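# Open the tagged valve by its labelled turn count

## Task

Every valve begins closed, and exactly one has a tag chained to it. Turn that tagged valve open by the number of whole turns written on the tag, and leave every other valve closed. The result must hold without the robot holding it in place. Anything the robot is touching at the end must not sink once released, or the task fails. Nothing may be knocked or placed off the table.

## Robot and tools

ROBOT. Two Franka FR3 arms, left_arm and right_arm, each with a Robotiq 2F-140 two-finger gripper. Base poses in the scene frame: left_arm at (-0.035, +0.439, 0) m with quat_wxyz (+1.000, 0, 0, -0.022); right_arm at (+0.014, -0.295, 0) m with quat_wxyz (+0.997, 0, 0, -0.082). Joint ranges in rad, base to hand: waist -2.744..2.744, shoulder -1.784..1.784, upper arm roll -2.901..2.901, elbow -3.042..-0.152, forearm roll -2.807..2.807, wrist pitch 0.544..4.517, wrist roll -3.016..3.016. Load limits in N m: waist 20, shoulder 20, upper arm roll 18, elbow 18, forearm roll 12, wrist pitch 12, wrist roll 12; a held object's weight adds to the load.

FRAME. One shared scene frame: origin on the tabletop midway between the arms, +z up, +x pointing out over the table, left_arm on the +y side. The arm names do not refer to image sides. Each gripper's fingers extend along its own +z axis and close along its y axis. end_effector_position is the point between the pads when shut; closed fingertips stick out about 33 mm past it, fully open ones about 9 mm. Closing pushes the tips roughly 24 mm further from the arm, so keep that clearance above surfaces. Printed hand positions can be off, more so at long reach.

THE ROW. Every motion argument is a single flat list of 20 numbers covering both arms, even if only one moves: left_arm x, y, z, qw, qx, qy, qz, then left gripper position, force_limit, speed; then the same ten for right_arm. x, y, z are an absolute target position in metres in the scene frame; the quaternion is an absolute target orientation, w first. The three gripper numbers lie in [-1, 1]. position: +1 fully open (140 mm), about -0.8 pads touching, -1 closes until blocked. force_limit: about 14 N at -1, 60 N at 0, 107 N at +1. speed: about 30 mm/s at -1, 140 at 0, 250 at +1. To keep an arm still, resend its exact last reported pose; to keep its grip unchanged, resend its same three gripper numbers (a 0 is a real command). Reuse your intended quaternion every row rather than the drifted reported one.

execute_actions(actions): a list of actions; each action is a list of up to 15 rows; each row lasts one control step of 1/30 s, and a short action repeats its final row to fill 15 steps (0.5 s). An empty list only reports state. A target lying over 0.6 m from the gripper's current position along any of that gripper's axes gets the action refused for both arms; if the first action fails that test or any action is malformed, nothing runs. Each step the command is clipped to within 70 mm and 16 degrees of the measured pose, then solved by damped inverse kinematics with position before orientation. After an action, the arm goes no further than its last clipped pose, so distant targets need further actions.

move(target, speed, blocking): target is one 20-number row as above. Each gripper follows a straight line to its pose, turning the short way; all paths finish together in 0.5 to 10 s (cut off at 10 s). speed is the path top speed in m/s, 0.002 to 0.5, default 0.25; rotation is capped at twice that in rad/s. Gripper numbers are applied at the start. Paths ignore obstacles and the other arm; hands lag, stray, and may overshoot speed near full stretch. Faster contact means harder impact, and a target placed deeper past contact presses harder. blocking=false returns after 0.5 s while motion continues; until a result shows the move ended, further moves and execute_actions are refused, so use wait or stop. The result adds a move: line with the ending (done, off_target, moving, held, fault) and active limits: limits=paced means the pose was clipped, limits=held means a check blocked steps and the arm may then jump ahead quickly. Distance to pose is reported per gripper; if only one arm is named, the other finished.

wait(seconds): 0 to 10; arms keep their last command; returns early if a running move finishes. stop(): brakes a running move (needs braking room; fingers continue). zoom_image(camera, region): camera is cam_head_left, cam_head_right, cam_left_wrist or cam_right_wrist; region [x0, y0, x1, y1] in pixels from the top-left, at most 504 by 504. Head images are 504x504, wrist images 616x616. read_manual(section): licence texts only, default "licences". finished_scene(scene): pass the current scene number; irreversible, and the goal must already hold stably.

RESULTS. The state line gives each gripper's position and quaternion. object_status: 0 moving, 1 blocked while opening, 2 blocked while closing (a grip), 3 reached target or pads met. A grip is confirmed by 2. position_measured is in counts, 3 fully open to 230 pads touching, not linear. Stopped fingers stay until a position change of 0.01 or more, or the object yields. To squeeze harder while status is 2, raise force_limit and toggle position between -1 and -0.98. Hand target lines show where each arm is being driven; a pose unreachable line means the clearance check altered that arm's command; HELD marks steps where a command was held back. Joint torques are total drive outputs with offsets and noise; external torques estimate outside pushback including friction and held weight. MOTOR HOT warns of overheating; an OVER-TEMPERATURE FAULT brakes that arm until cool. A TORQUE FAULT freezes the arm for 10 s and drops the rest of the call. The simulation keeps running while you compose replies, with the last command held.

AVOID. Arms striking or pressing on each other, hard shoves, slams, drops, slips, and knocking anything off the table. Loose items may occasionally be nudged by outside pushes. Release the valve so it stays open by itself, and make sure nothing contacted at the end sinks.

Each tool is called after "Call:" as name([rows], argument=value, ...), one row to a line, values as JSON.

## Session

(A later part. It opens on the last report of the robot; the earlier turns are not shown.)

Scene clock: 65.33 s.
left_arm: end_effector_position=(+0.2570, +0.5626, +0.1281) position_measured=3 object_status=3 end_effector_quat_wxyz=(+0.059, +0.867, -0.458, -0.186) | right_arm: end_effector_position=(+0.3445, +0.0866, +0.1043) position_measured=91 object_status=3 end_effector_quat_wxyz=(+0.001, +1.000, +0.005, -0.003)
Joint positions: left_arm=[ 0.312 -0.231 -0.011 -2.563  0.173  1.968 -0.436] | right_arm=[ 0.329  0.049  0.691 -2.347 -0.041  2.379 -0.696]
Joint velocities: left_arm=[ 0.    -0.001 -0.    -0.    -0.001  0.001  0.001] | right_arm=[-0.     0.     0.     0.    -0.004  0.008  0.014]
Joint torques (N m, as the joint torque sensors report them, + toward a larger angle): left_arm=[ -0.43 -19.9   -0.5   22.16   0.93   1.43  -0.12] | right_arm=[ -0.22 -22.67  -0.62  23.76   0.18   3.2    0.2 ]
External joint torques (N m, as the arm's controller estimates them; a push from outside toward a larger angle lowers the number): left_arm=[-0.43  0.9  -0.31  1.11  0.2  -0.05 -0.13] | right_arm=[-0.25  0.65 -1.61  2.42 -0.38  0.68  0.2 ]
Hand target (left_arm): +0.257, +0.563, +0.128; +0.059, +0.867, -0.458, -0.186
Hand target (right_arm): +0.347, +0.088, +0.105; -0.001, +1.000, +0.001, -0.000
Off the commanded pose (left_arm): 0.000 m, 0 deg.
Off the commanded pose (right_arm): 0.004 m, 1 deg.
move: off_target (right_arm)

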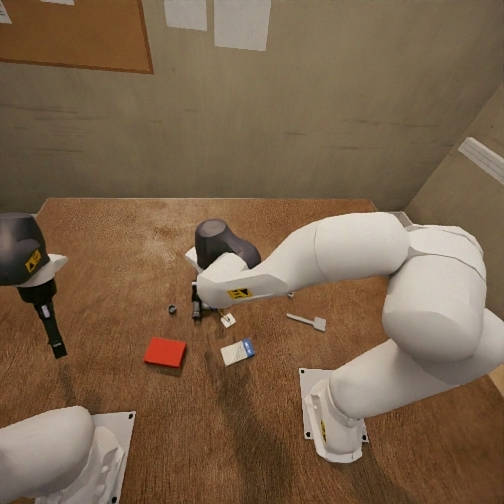

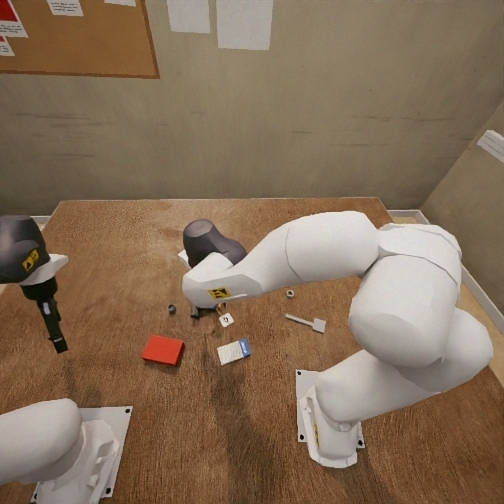

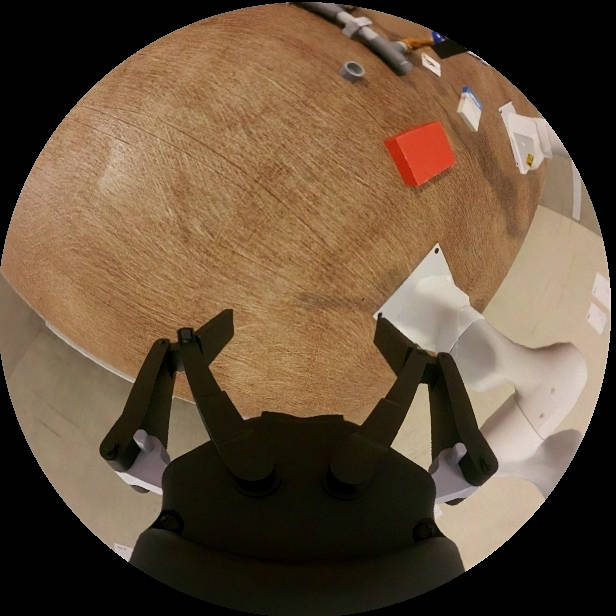

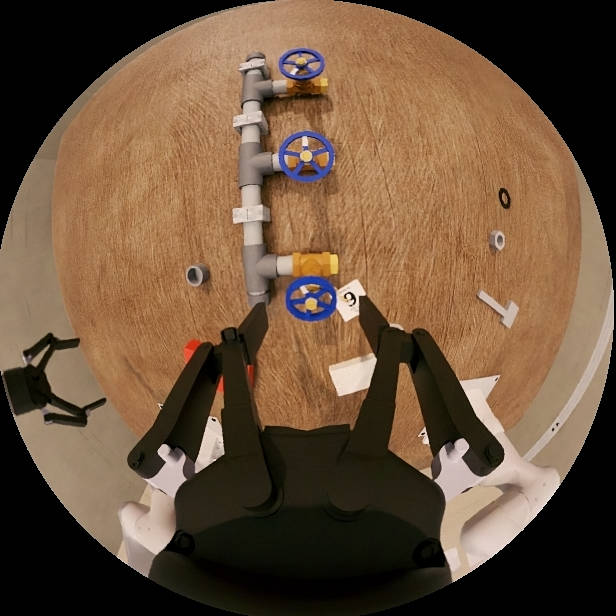

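Call:
move(target=[0.257,0.5626,0.1281,0.059,0.867,-0.458,-0.186,1,0,0,0.343,0.087,0.075,0,1,0,0,0.3,0,0], speed=0.05)

Scene clock: 73.70 s.
left_arm: end_effector_position=(+0.2570, +0.5626, +0.1281) position_measured=3 object_status=3 end_effector_quat_wxyz=(+0.059, +0.867, -0.458, -0.186) | right_arm: end_effector_position=(+0.3424, +0.0873, +0.0764) position_measured=91 object_status=3 end_effector_quat_wxyz=(-0.000, +1.000, +0.005, -0.001)
Joint positions: left_arm=[ 0.312 -0.231 -0.011 -2.563  0.173  1.968 -0.436] | right_arm=[ 0.334  0.112  0.686 -2.371 -0.109  2.454 -0.644]
Joint velocities: left_arm=[0.001 0.001 0.    0.001 0.001 0.001 0.001] | right_arm=[-0.     0.001  0.    -0.002 -0.007  0.011  0.023]
Joint torques (N m, as the joint torque sensors report them, + toward a larger angle): left_arm=[ -0.38 -20.2   -0.11  21.74   0.97   1.44  -0.12] | right_arm=[  1.16 -23.92   0.76  19.87   0.12   3.08   0.26]
External joint torques (N m, as the arm's controller estimates them; a push from outside toward a larger angle lowers the number): left_arm=[-0.45  0.49  0.01  0.74  0.24 -0.03 -0.12] | right_arm=[ 1.14  0.42 -1.42 -0.39 -0.4   0.57  0.26]
Hand target (left_arm): +0.257, +0.563, +0.128; +0.059, +0.867, -0.458, -0.186
Hand target (right_arm): +0.342, +0.087, +0.075; -0.001, +1.000, +0.000, -0.000
Off the commanded pose (left_arm): 0.000 m, 0 deg.
Off the commanded pose (right_arm): 0.002 m, 1 deg.
move: done

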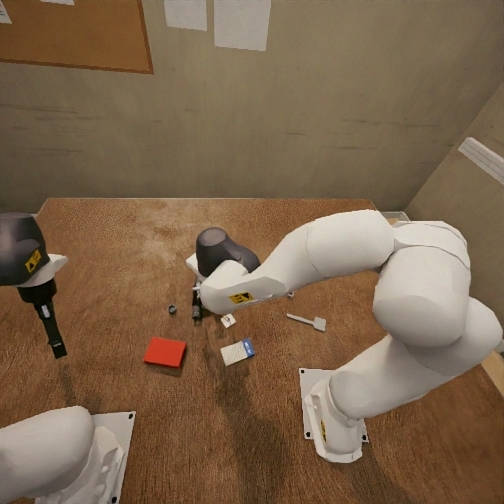

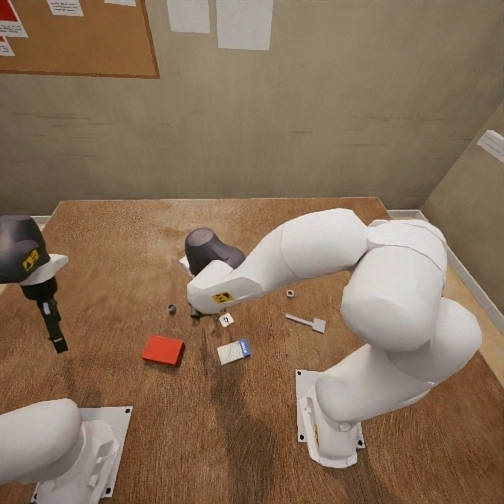

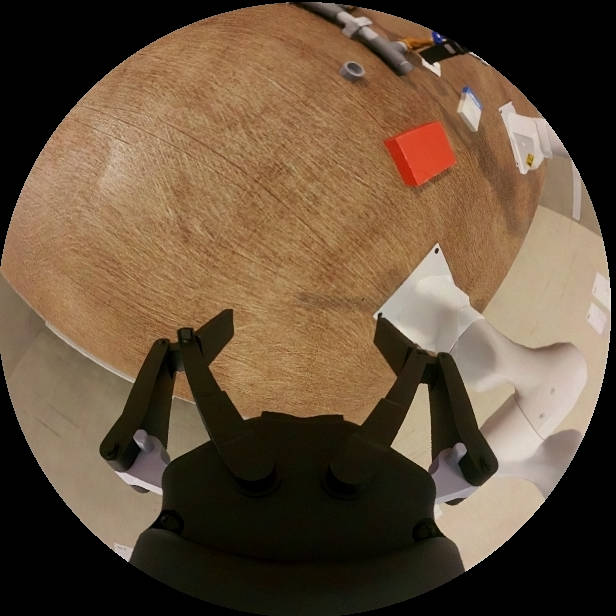

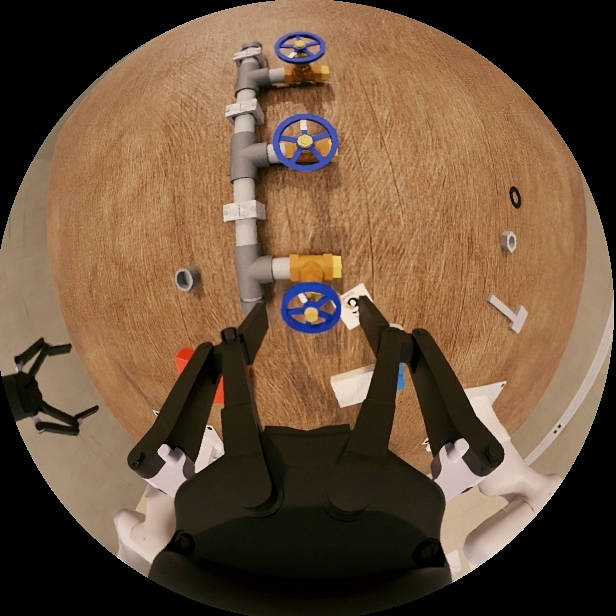

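Call:
zoom_image(camera="cam_left_wrist", region=[330, 0, 530, 100])

Call:
zoom_image(camera="cam_head_right", region=[150, 260, 270, 350])

Region (330, 0, 530, 100) of cam_left_wrist's 616x616 image, scaled by 2.520, with more detail than that image has.

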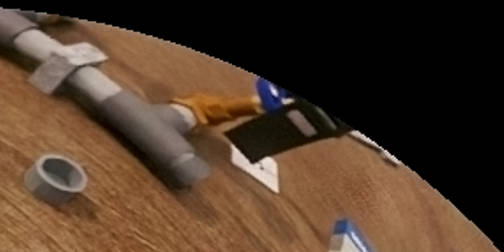

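Region (150, 260, 270, 350) of cam_head_right's 504x504 image, scaled by 4.200, with more detail than that image has; it fills the top 378 rows of this view, and the rest is white.

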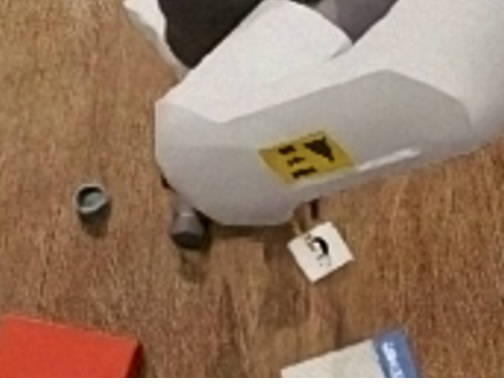

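Call:
move(target=[0.34,0.40,0.10,0.5,0.5,-0.5,0.5,-1,0,0,0.343,0.087,0.075,0,1,0,0,0.3,0,0], speed=0.4)

Call:
zoom_image(camera="cam_left_wrist", region=[200, 150, 420, 370])

Scene clock: 88.97 s.
left_arm: end_effector_position=(+0.3485, +0.4029, +0.1044) position_measured=233 object_status=3 end_effector_quat_wxyz=(+0.493, +0.502, -0.500, +0.505) | right_arm: end_effector_position=(+0.3427, +0.0873, +0.0757) position_measured=91 object_status=3 end_effector_quat_wxyz=(-0.000, +1.000, +0.002, -0.000)
Joint positions: left_arm=[ 0.543  0.672  0.167 -2.16  -0.998  1.313  1.375] | right_arm=[ 0.334  0.114  0.686 -2.371 -0.113  2.456 -0.634]
Joint velocities: left_arm=[ 0.005  0.001 -0.003 -0.001  0.002 -0.001  0.029] | right_arm=[-0.001 -0.002 -0.001 -0.     0.001 -0.001 -0.001]
Joint torques (N m, as the joint torque sensors report them, + toward a larger angle): left_arm=[  0.02 -35.62   1.42  12.05   0.1   -2.86   0.11] | right_arm=[  0.76 -24.11   0.52  20.68   0.06   3.1    0.25]
External joint torques (N m, as the arm's controller estimates them; a push from outside toward a larger angle lowers the number): left_arm=[-0.07  2.16 -0.46  1.63  0.49 -0.48  0.08] | right_arm=[ 0.94  0.28 -1.51  0.39 -0.47  0.58  0.25]
Hand target (left_arm): +0.348, +0.403, +0.104; +0.491, +0.498, -0.503, +0.508
Hand target (right_arm): +0.343, +0.087, +0.075; -0.000, +1.000, +0.000, -0.000
Off the commanded pose (left_arm): 0.010 m, 1 deg.
Off the commanded pose (right_arm): 0.001 m, 0 deg.
move: off_target (left_arm); limits=paced

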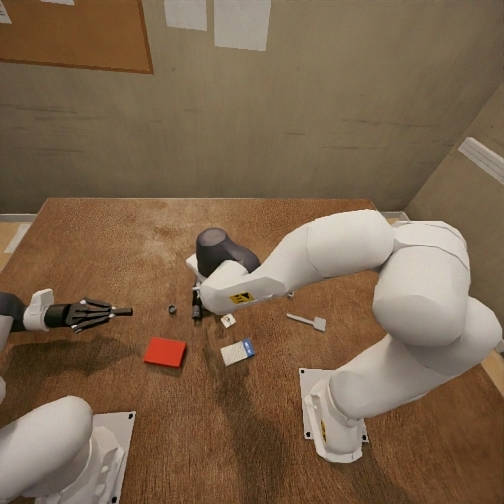

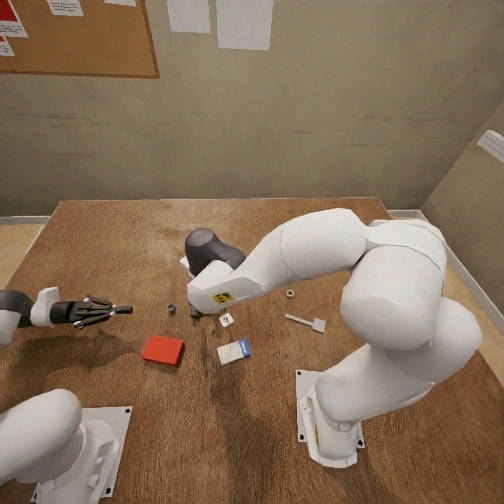

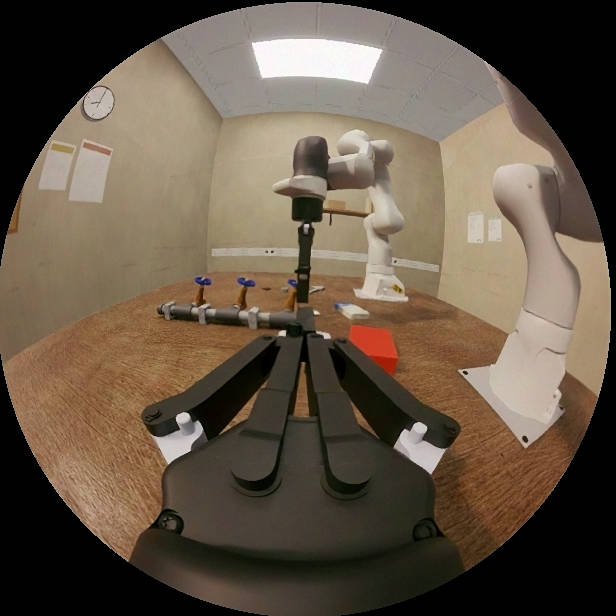

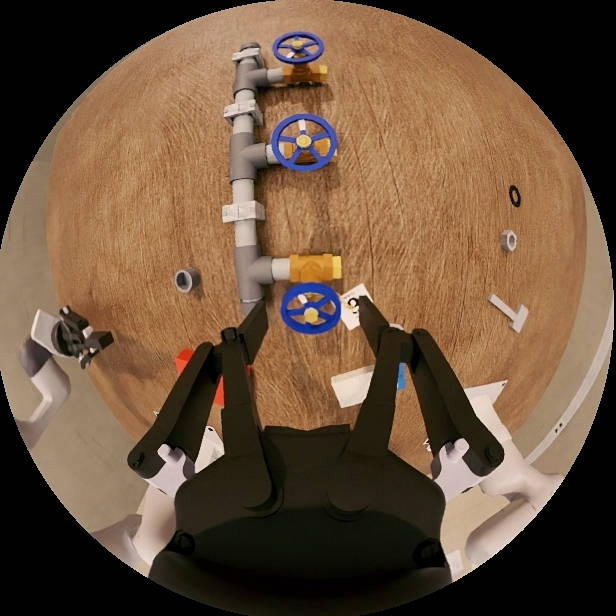

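Region (200, 150, 420, 370) of cam_left_wrist's 616x616 image, scaled by 2.291, with more detail than that image has.

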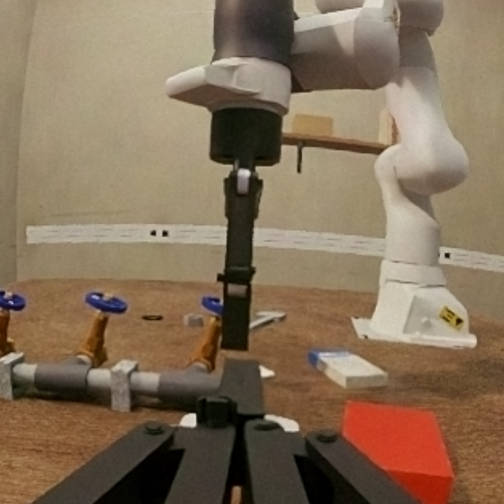

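Call:
move(target=[0.34,0.40,0.10,0.5,0.5,-0.5,0.5,-1,0,0,0.30,0.087,0.17,0,1,0,0,0.3,0,0])

Call:
zoom_image(camera="cam_left_wrist", region=[230, 230, 350, 340])

Scene clock: 96.13 s.
left_arm: end_effector_position=(+0.3419, +0.4009, +0.1011) position_measured=233 object_status=3 end_effector_quat_wxyz=(+0.497, +0.500, -0.501, +0.502) | right_arm: end_effector_position=(+0.3043, +0.0871, +0.1702) position_measured=91 object_status=3 end_effector_quat_wxyz=(+0.000, +1.000, -0.007, +0.003)
Joint positions: left_arm=[ 0.544  0.68   0.166 -2.163 -0.986  1.313  1.384] | right_arm=[ 0.388 -0.188  0.686 -2.371  0.142  2.224 -0.743]
Joint velocities: left_arm=[-0.     0.001 -0.     0.001 -0.001 -0.001 -0.   ] | right_arm=[ 0.001 -0.001 -0.001 -0.001  0.003 -0.01  -0.022]
Joint torques (N m, as the joint torque sensors report them, + toward a larger angle): left_arm=[  0.03 -35.69   2.54   9.56   0.22  -2.38  -0.07] | right_arm=[  1.59 -18.55  -6.2   22.35   1.32   2.38  -0.24]
External joint torques (N m, as the arm's controller estimates them; a push from outside toward a larger angle lowers the number): left_arm=[ 0.07  1.98  0.78 -0.58  0.58  0.03 -0.1 ] | right_arm=[ 1.62 -1.02 -2.61 -0.44  0.66 -0.16 -0.24]
Hand target (left_arm): +0.340, +0.400, +0.100; +0.500, +0.500, -0.500, +0.500
Hand target (right_arm): +0.303, +0.086, +0.170; +0.002, +1.000, -0.002, +0.001
Off the commanded pose (left_arm): 0.002 m, 0 deg.
Off the commanded pose (right_arm): 0.004 m, 1 deg.
move: off_target (right_arm)

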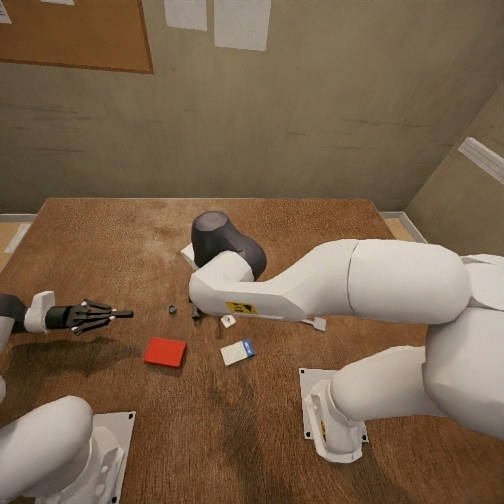

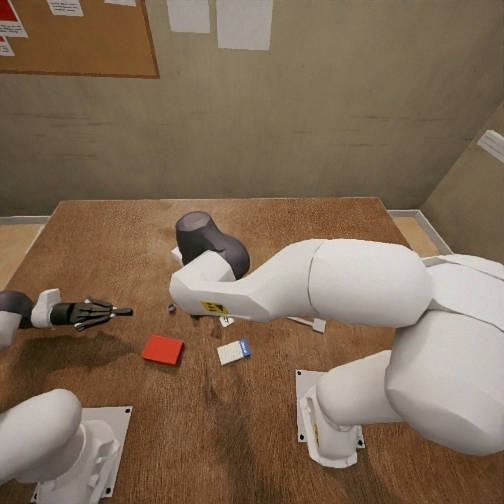

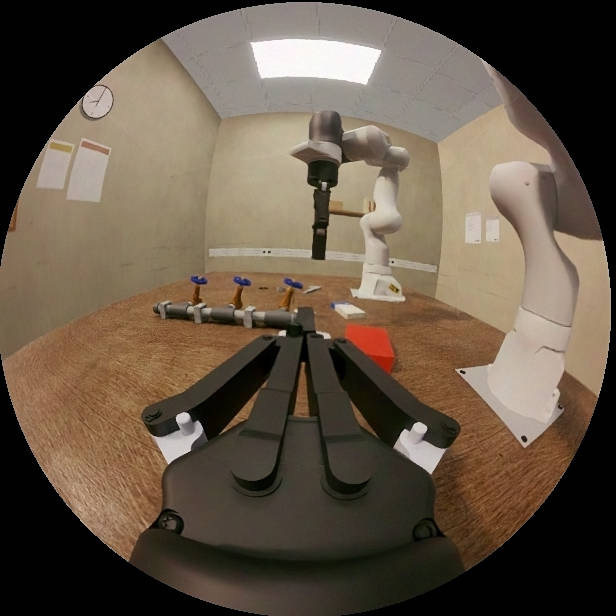

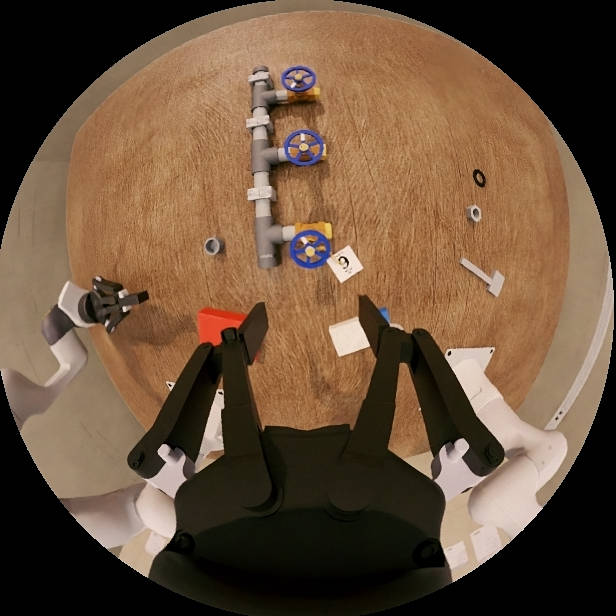

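Region (230, 230, 350, 340) of cam_left_wrist's 616x616 image, scaled by 4.200, with more detail than that image has; it fills the top 462 rows of this view, and the rest is white.

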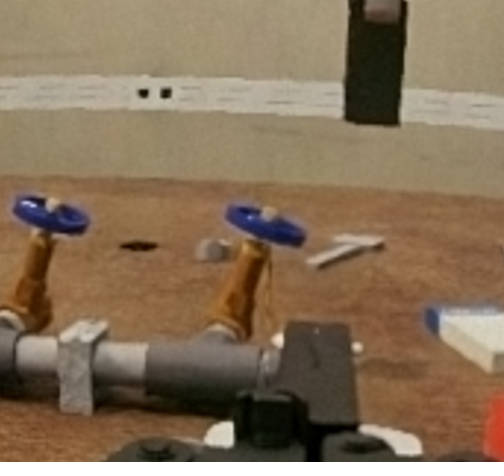

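Call:
move(target=[0.34,0.40,0.10,0.5,0.5,-0.5,0.5,-1,0,0,0.355,0.087,0.135,0,0.9914,0,0.1305,0.3,0,0])

Call:
move(target=[0.34,0.40,0.10,0.5,0.5,-0.5,0.5,-1,0,0,0.364,0.087,0.10,0,0.9914,0,0.1305,0.3,0,0], speed=0.06)

Call:
zoom_image(camera="cam_left_wrist", region=[230, 230, 350, 340])

Scene clock: 107.97 s.
left_arm: end_effector_position=(+0.3417, +0.4009, +0.1011) position_measured=233 object_status=3 end_effector_quat_wxyz=(+0.498, +0.500, -0.501, +0.502) | right_arm: end_effector_position=(+0.3526, +0.0876, +0.1351) position_measured=91 object_status=3 end_effector_quat_wxyz=(-0.002, +0.992, +0.008, +0.128)
Joint positions: left_arm=[ 0.544  0.68   0.166 -2.163 -0.986  1.313  1.384] | right_arm=[ 0.267 -0.151  0.825 -2.49  -0.162  2.54  -0.528]
Joint velocities: left_arm=[ 0.001  0.001  0.     0.     0.001 -0.    -0.001] | right_arm=[-0.007 -0.001  0.009 -0.001 -0.002  0.002  0.032]
Joint torques (N m, as the joint torque sensors report them, + toward a larger angle): left_arm=[ -0.1  -35.72   2.47   9.97   0.15  -2.42  -0.08] | right_arm=[ -0.69 -14.67  -3.37  22.52   0.27   3.39   0.27]
External joint torques (N m, as the arm's controller estimates them; a push from outside toward a larger angle lowers the number): left_arm=[-0.28  2.    0.52 -0.21  0.5  -0.03 -0.1 ] | right_arm=[-0.77  0.43 -0.28  1.16 -0.42  0.64  0.26]
Hand target (left_arm): +0.340, +0.400, +0.100; +0.500, +0.500, -0.500, +0.500
Hand target (right_arm): +0.353, +0.089, +0.135; -0.003, +0.992, +0.002, +0.129
Off the commanded pose (left_arm): 0.002 m, 0 deg.
Off the commanded pose (right_arm): 0.002 m, 1 deg.
move: done

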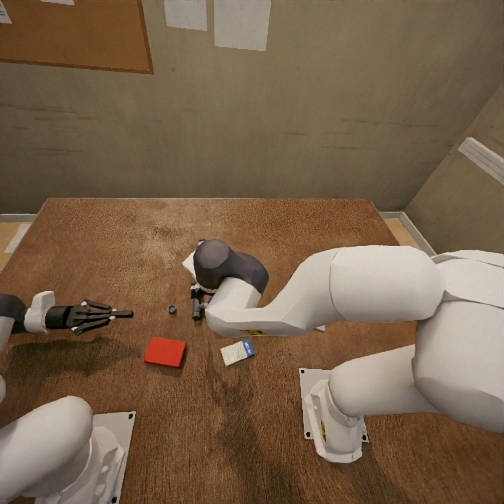

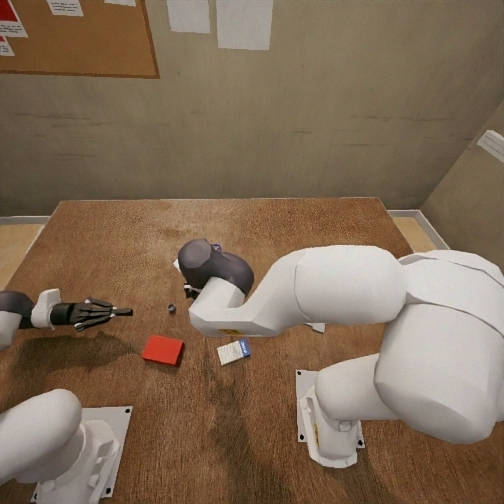

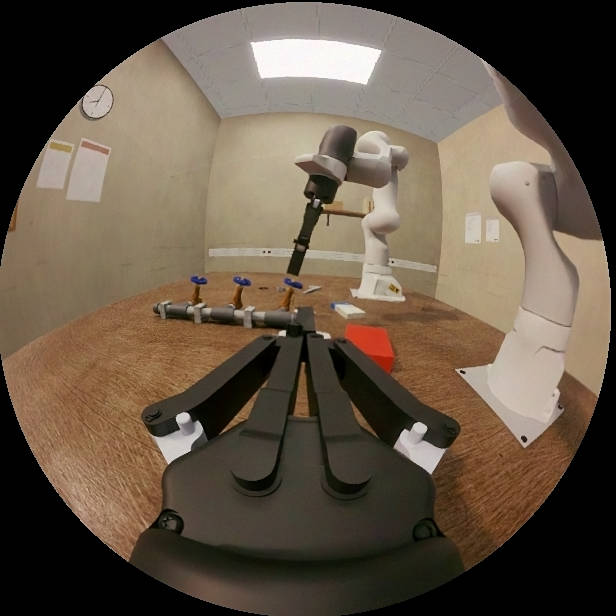

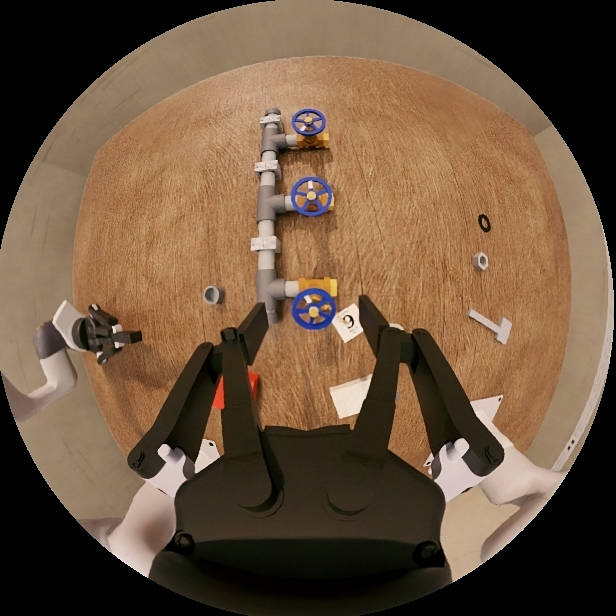

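Scene clock: 109.23 s.
left_arm: end_effector_position=(+0.3417, +0.4009, +0.1010) position_measured=233 object_status=3 end_effector_quat_wxyz=(+0.498, +0.500, -0.501, +0.502) | right_arm: end_effector_position=(+0.3620, +0.0854, +0.0992) position_measured=91 object_status=3 end_effector_quat_wxyz=(+0.002, +0.992, +0.007, +0.128)
Joint positions: left_arm=[ 0.544  0.68   0.166 -2.163 -0.985  1.313  1.384] | right_arm=[ 0.207 -0.02   0.855 -2.488 -0.37   2.605 -0.38 ]
Joint velocities: left_arm=[-0.    -0.    -0.     0.     0.    -0.001  0.   ] | right_arm=[-0.     0.001 -0.     0.    -0.01   0.     0.04 ]
Joint torques (N m, as the joint torque sensors report them, + toward a larger angle): left_arm=[ -0.33 -35.33   2.47   9.86   0.1   -2.47  -0.04] | right_arm=[  0.73 -16.54  -0.35  22.94   0.25   3.31   0.26]
External joint torques (N m, as the arm's controller estimates them; a push from outside toward a larger angle lowers the number): left_arm=[-0.17  2.38  0.8  -0.3   0.46 -0.05 -0.07] | right_arm=[ 0.71  0.42  0.07  2.75 -0.44  0.66  0.25]
Hand target (left_arm): +0.340, +0.400, +0.100; +0.500, +0.500, -0.500, +0.500
Hand target (right_arm): +0.363, +0.088, +0.100; -0.001, +0.992, +0.001, +0.129
Off the commanded pose (left_arm): 0.002 m, 0 deg.
Off the commanded pose (right_arm): 0.003 m, 1 deg.
move: done

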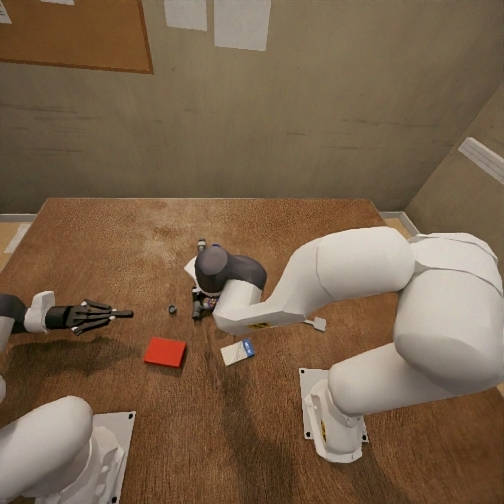

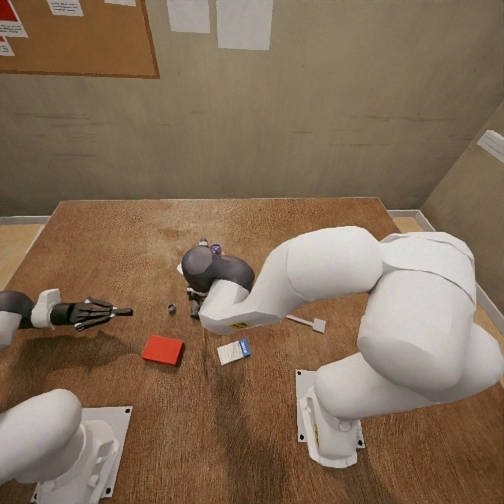

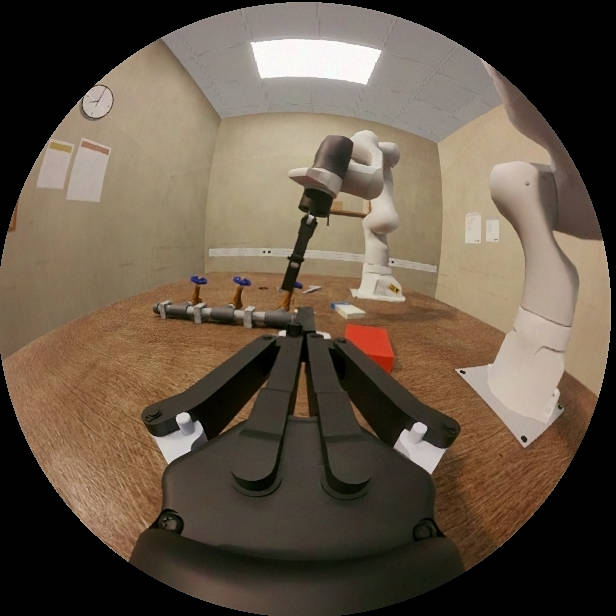

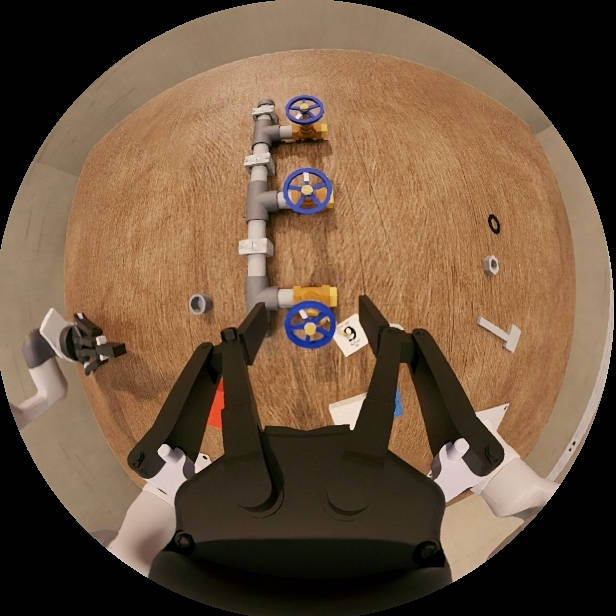

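Region (230, 230, 350, 340) of cam_left_wrist's 616x616 image, scaled by 4.200, with more detail than that image has; it fills the top 462 rows of this view, and the rest is white.

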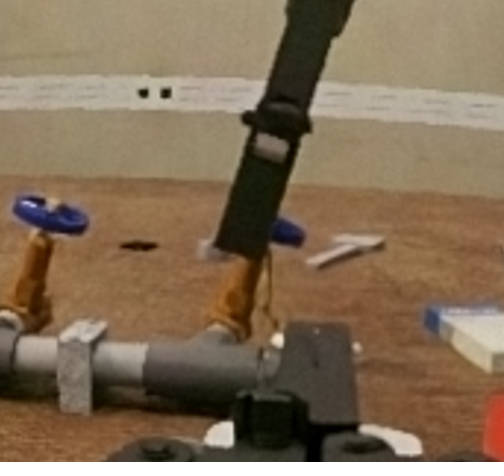

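Call:
move(target=[0.34,0.40,0.10,0.5,0.5,-0.5,0.5,-1,0,0,0.353,0.087,0.098,0,0.9914,0,0.1305,0.3,0,0], speed=0.06)

Call:
move(target=[0.34,0.40,0.10,0.5,0.5,-0.5,0.5,-1,0,0,0.353,0.087,0.098,0,0.9914,0,0.1305,-1,-0.4,0])

Call:
zoom_image(camera="cam_left_wrist", region=[230, 230, 350, 340])

Scene clock: 115.63 s.
left_arm: end_effector_position=(+0.3417, +0.4008, +0.1010) position_measured=233 object_status=3 end_effector_quat_wxyz=(+0.498, +0.500, -0.501, +0.502) | right_arm: end_effector_position=(+0.3548, +0.0859, +0.0985) position_measured=91 object_status=3 end_effector_quat_wxyz=(+0.002, +0.991, +0.003, +0.131)
Joint positions: left_arm=[ 0.543  0.68   0.166 -2.163 -0.985  1.313  1.384] | right_arm=[ 0.215 -0.035  0.861 -2.503 -0.365  2.611 -0.36 ]
Joint velocities: left_arm=[-0.     0.001 -0.002 -0.     0.    -0.001  0.002] | right_arm=[-0.001 -0.001  0.    -0.001  0.003  0.005  0.01 ]
Joint torques (N m, as the joint torque sensors report them, + toward a larger angle): left_arm=[ -0.3  -35.81   2.44   9.28   0.15  -2.42  -0.13] | right_arm=[  1.02 -17.55  -0.43  19.26   1.39   3.24   0.27]
External joint torques (N m, as the arm's controller estimates them; a push from outside toward a larger angle lowers the number): left_arm=[-0.26  1.81  0.68 -0.82  0.51 -0.02 -0.16] | right_arm=[ 1.02 -1.16  0.33 -0.94  0.69  0.6   0.26]
Hand target (left_arm): +0.340, +0.400, +0.100; +0.500, +0.500, -0.500, +0.500
Hand target (right_arm): +0.353, +0.087, +0.098; +0.000, +0.991, +0.000, +0.130
Off the commanded pose (left_arm): 0.002 m, 0 deg.
Off the commanded pose (right_arm): 0.002 m, 0 deg.
move: done

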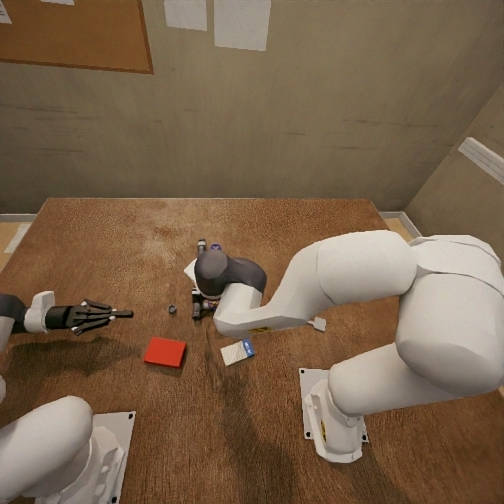

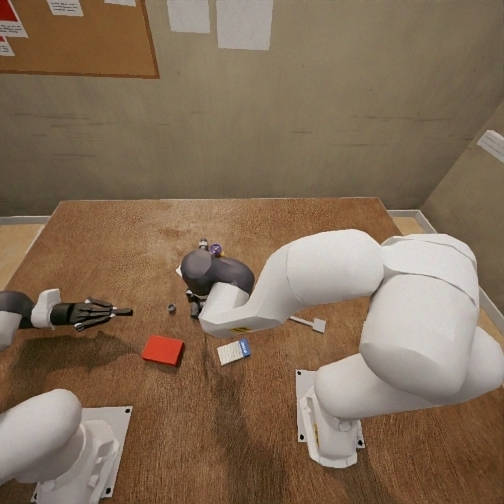

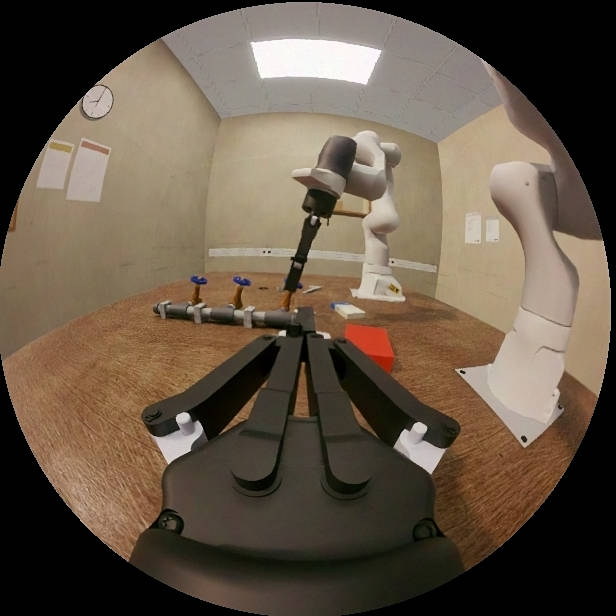

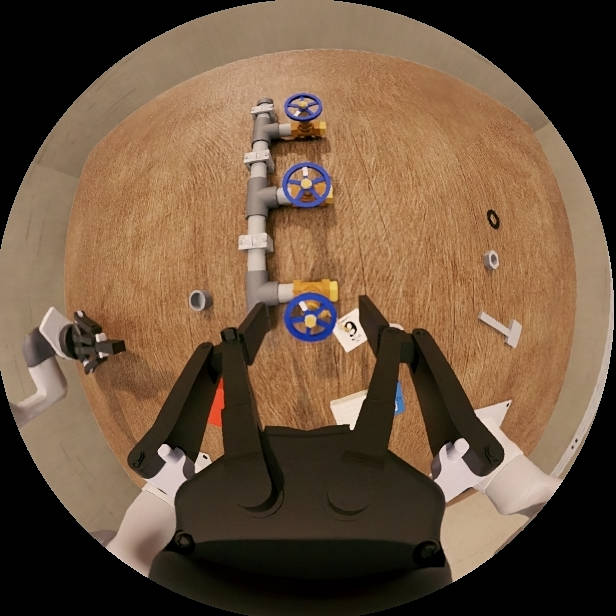

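Scene clock: 116.33 s.
left_arm: end_effector_position=(+0.3417, +0.4008, +0.1010) position_measured=233 object_status=3 end_effector_quat_wxyz=(+0.498, +0.500, -0.501, +0.502) | right_arm: end_effector_position=(+0.3545, +0.0877, +0.0991) position_measured=162 object_status=2 end_effector_quat_wxyz=(-0.000, +0.991, +0.004, +0.131)
Joint positions: left_arm=[ 0.543  0.68   0.166 -2.163 -0.985  1.313  1.384] | right_arm=[ 0.216 -0.035  0.862 -2.502 -0.364  2.614 -0.359]
Joint velocities: left_arm=[ 0.002 -0.    -0.001 -0.001  0.001 -0.     0.   ] | right_arm=[ 0.    -0.     0.    -0.001  0.     0.     0.001]
Joint torques (N m, as the joint torque sensors report them, + toward a larger angle): left_arm=[ -0.52 -36.01   2.04   9.72   0.17  -2.44  -0.03] | right_arm=[  0.57 -17.18  -1.11  19.09   1.15   2.91   0.44]
External joint torques (N m, as the arm's controller estimates them; a push from outside toward a larger angle lowers the number): left_arm=[-0.54  1.72  0.23 -0.44  0.53 -0.03 -0.05] | right_arm=[ 0.52 -0.79 -0.4  -1.01  0.46  0.27  0.43]
Hand target (left_arm): +0.340, +0.400, +0.100; +0.500, +0.500, -0.500, +0.500
Hand target (right_arm): +0.353, +0.087, +0.098; -0.000, +0.991, +0.000, +0.130
Off the commanded pose (left_arm): 0.002 m, 0 deg.
Off the commanded pose (right_arm): 0.002 m, 0 deg.
move: done

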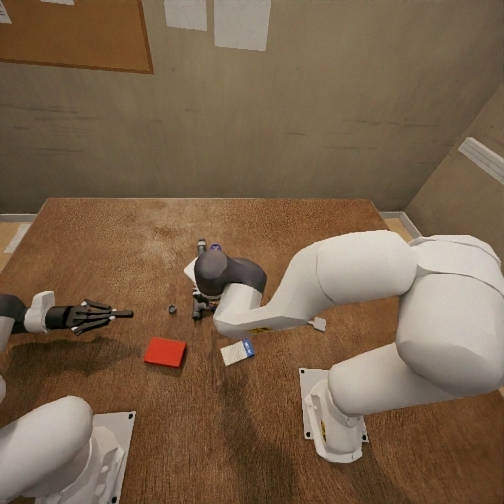

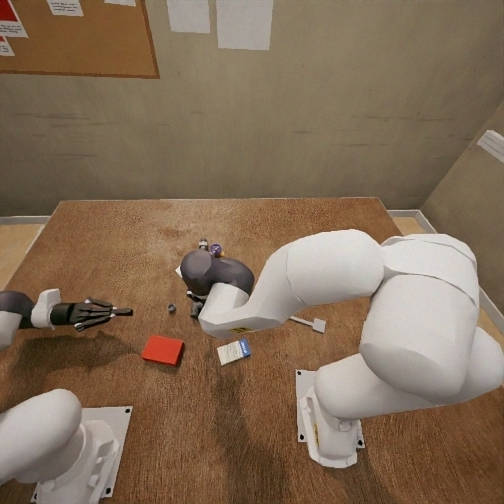

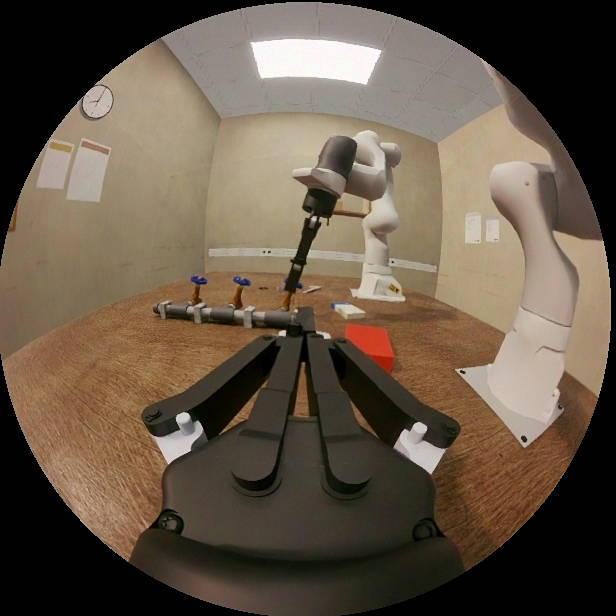

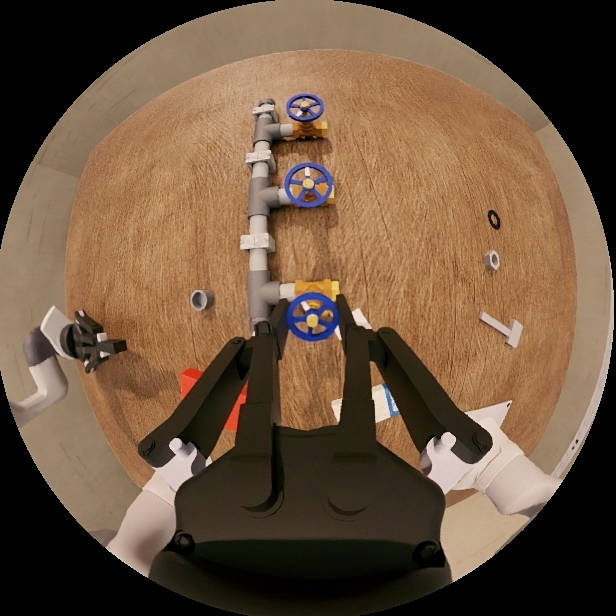

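Region (230, 230, 350, 340) of cam_left_wrist's 616x616 image, scaled by 4.200, with more detail than that image has; it fills the top 462 rows of this view, and the rest is white.

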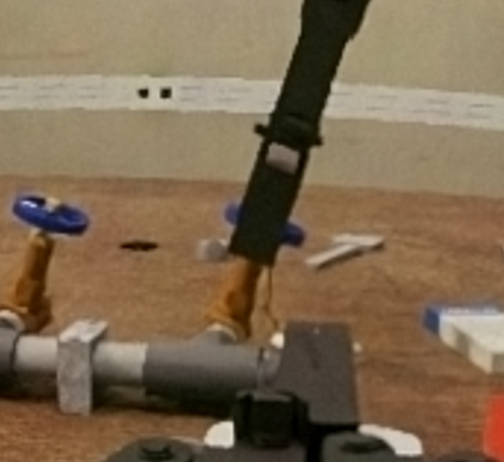

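Call:
execute_actions([
  [[0.34,0.40,0.10,0.5,0.5,-0.5,0.5,-1,0,0,0.354,0.087,0.098,0.0499,0.9159,0.3794,0.1206,-1,-0.4,0]],
  [[0.34,0.40,0.10,0.5,0.5,-0.5,0.5,-1,0,0,0.354,0.087,0.098,0.0923,0.701,0.701,0.0923,-1,-0.4,0]],
  [[0.34,0.40,0.10,0.5,0.5,-0.5,0.5,-1,0,0,0.354,0.087,0.098,0.1206,0.3794,0.9159,0.0499,-1,-0.4,0]],
  [[0.34,0.40,0.10,0.5,0.5,-0.5,0.5,-1,0,0,0.354,0.087,0.098,0.1206,0.3794,0.9159,0.0499,-1,-0.4,0]],
])

Scene clock: 127.00 s.
left_arm: end_effector_position=(+0.3417, +0.4008, +0.1010) position_measured=233 object_status=3 end_effector_quat_wxyz=(+0.498, +0.500, -0.501, +0.502) | right_arm: end_effector_position=(+0.3484, +0.0921, +0.0966) position_measured=162 object_status=2 end_effector_quat_wxyz=(+0.138, +0.674, +0.708, +0.162)
Joint positions: left_arm=[ 0.543  0.68   0.166 -2.163 -0.985  1.313  1.384] | right_arm=[ 0.369 -0.071  0.735 -2.591 -0.73   2.735 -1.596]
Joint velocities: left_arm=[ 0.     0.001  0.001 -0.    -0.    -0.001 -0.   ] | right_arm=[ 0.11  -0.001 -0.133 -0.025 -0.     0.053 -0.682]
Joint torques (N m, as the joint torque sensors report them, + toward a larger angle): left_arm=[  0.07 -35.45   2.36  10.05   0.12  -2.4   -0.08] | right_arm=[ -2.17 -19.08  -7.02  19.37  -0.69   1.56  -1.38]
External joint torques (N m, as the arm's controller estimates them; a push from outside toward a larger angle lowers the number): left_arm=[ 0.02  2.21  0.51 -0.09  0.48 -0.01 -0.1 ] | right_arm=[-2.18 -2.23 -5.78  0.24 -1.64 -0.77 -1.41]
External joint torques at the end of the 1st action: left_arm=[-0.44  2.17  0.09 -0.71  0.54 -0.05 -0.06] | right_arm=[ 1.92 -0.28 -1.64 -1.31 -1.62 -0.34 -1.55]
External joint torques at the end of the 2nd action: left_arm=[-0.68  2.47  0.48 -0.53  0.53 -0.03 -0.09] | right_arm=[ 0.04 -1.82 -2.85 -2.82 -1.73 -0.81 -1.55]
External joint torques at the end of the 3rd action: left_arm=[-0.1   2.01  0.4  -0.52  0.55 -0.02 -0.09] | right_arm=[-0.82 -2.12 -5.03 -1.97 -1.8  -1.04 -1.43]
Hand target (left_arm): +0.340, +0.400, +0.100; +0.500, +0.500, -0.500, +0.500
Hand target (right_arm): +0.354, +0.087, +0.098; +0.158, +0.591, +0.778, +0.145
Off the commanded pose (left_arm): 0.002 m, 0 deg.
Off the commanded pose (right_arm): 0.008 m, 44 deg; orientation clipped at the last step of the last action.
Step readings (end_effector_position; steps 1 to 15: 1st action; 16 to 30: 2nd action; 31 to 45: 3rd action; 46 to 60: 4th action):
0: left_arm (+0.3417, +0.4008, +0.1010) | right_arm (+0.3545, +0.0877, +0.0991)
1: left_arm (+0.3417, +0.4008, +0.1010) | right_arm (+0.3545, +0.0878, +0.0989)
2: left_arm (+0.3417, +0.4008, +0.1010) | right_arm (+0.3543, +0.0879, +0.0989)
4: left_arm (+0.3417, +0.4008, +0.1010) | right_arm (+0.3546, +0.0882, +0.0990)
8: left_arm (+0.3417, +0.4008, +0.1010) | right_arm (+0.3558, +0.0891, +0.0998)
15: left_arm (+0.3417, +0.4008, +0.1010) | right_arm (+0.3550, +0.0899, +0.0997)
16: left_arm (+0.3417, +0.4008, +0.1010) | right_arm (+0.3552, +0.0902, +0.0998)
17: left_arm (+0.3417, +0.4008, +0.1010) | right_arm (+0.3551, +0.0904, +0.0999)
19: left_arm (+0.3417, +0.4008, +0.1010) | right_arm (+0.3543, +0.0903, +0.0995)
23: left_arm (+0.3417, +0.4008, +0.1010) | right_arm (+0.3533, +0.0904, +0.0991)
30: left_arm (+0.3417, +0.4008, +0.1010) | right_arm (+0.3529, +0.0914, +0.0992)
31: left_arm (+0.3417, +0.4008, +0.1010) | right_arm (+0.3529, +0.0917, +0.0993)
32: left_arm (+0.3417, +0.4008, +0.1010) | right_arm (+0.3527, +0.0918, +0.0992)
34: left_arm (+0.3417, +0.4008, +0.1010) | right_arm (+0.3521, +0.0917, +0.0990)
38: left_arm (+0.3417, +0.4008, +0.1010) | right_arm (+0.3512, +0.0916, +0.0986)
45: left_arm (+0.3417, +0.4008, +0.1010) | right_arm (+0.3501, +0.0918, +0.0981)
46: left_arm (+0.3417, +0.4008, +0.1010) | right_arm (+0.3500, +0.0919, +0.0980)
47: left_arm (+0.3417, +0.4008, +0.1010) | right_arm (+0.3498, +0.0920, +0.0979)
49: left_arm (+0.3417, +0.4008, +0.1010) | right_arm (+0.3496, +0.0920, +0.0977)
53: left_arm (+0.3417, +0.4008, +0.1010) | right_arm (+0.3491, +0.0921, +0.0973)
60: end_effector_position above

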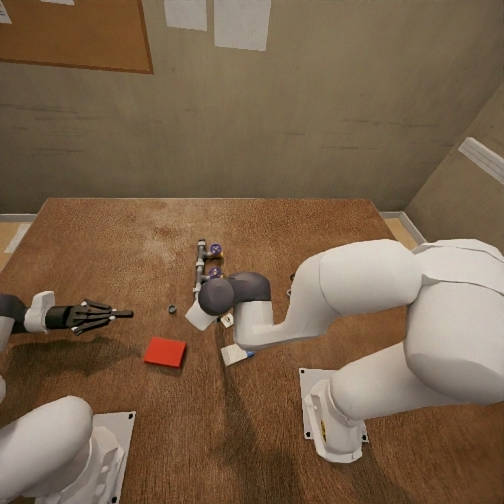

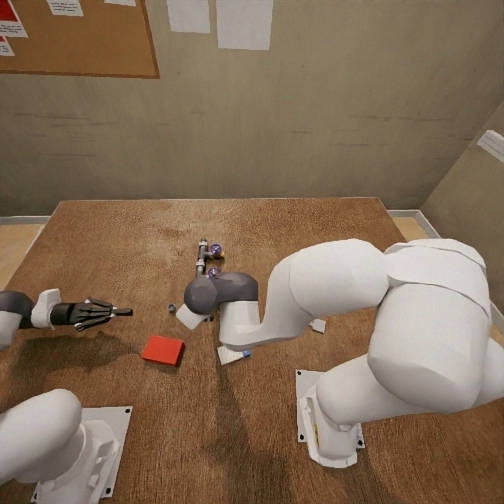

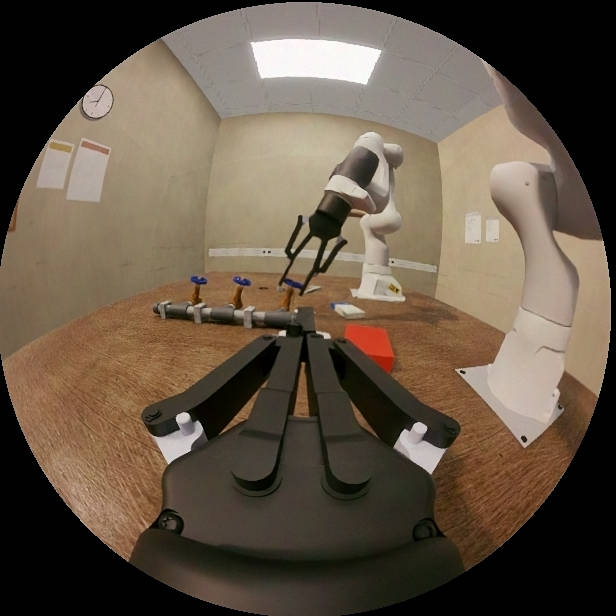

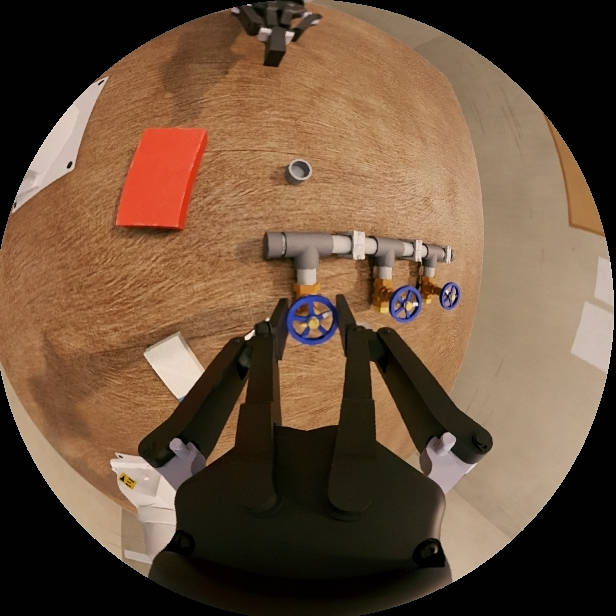

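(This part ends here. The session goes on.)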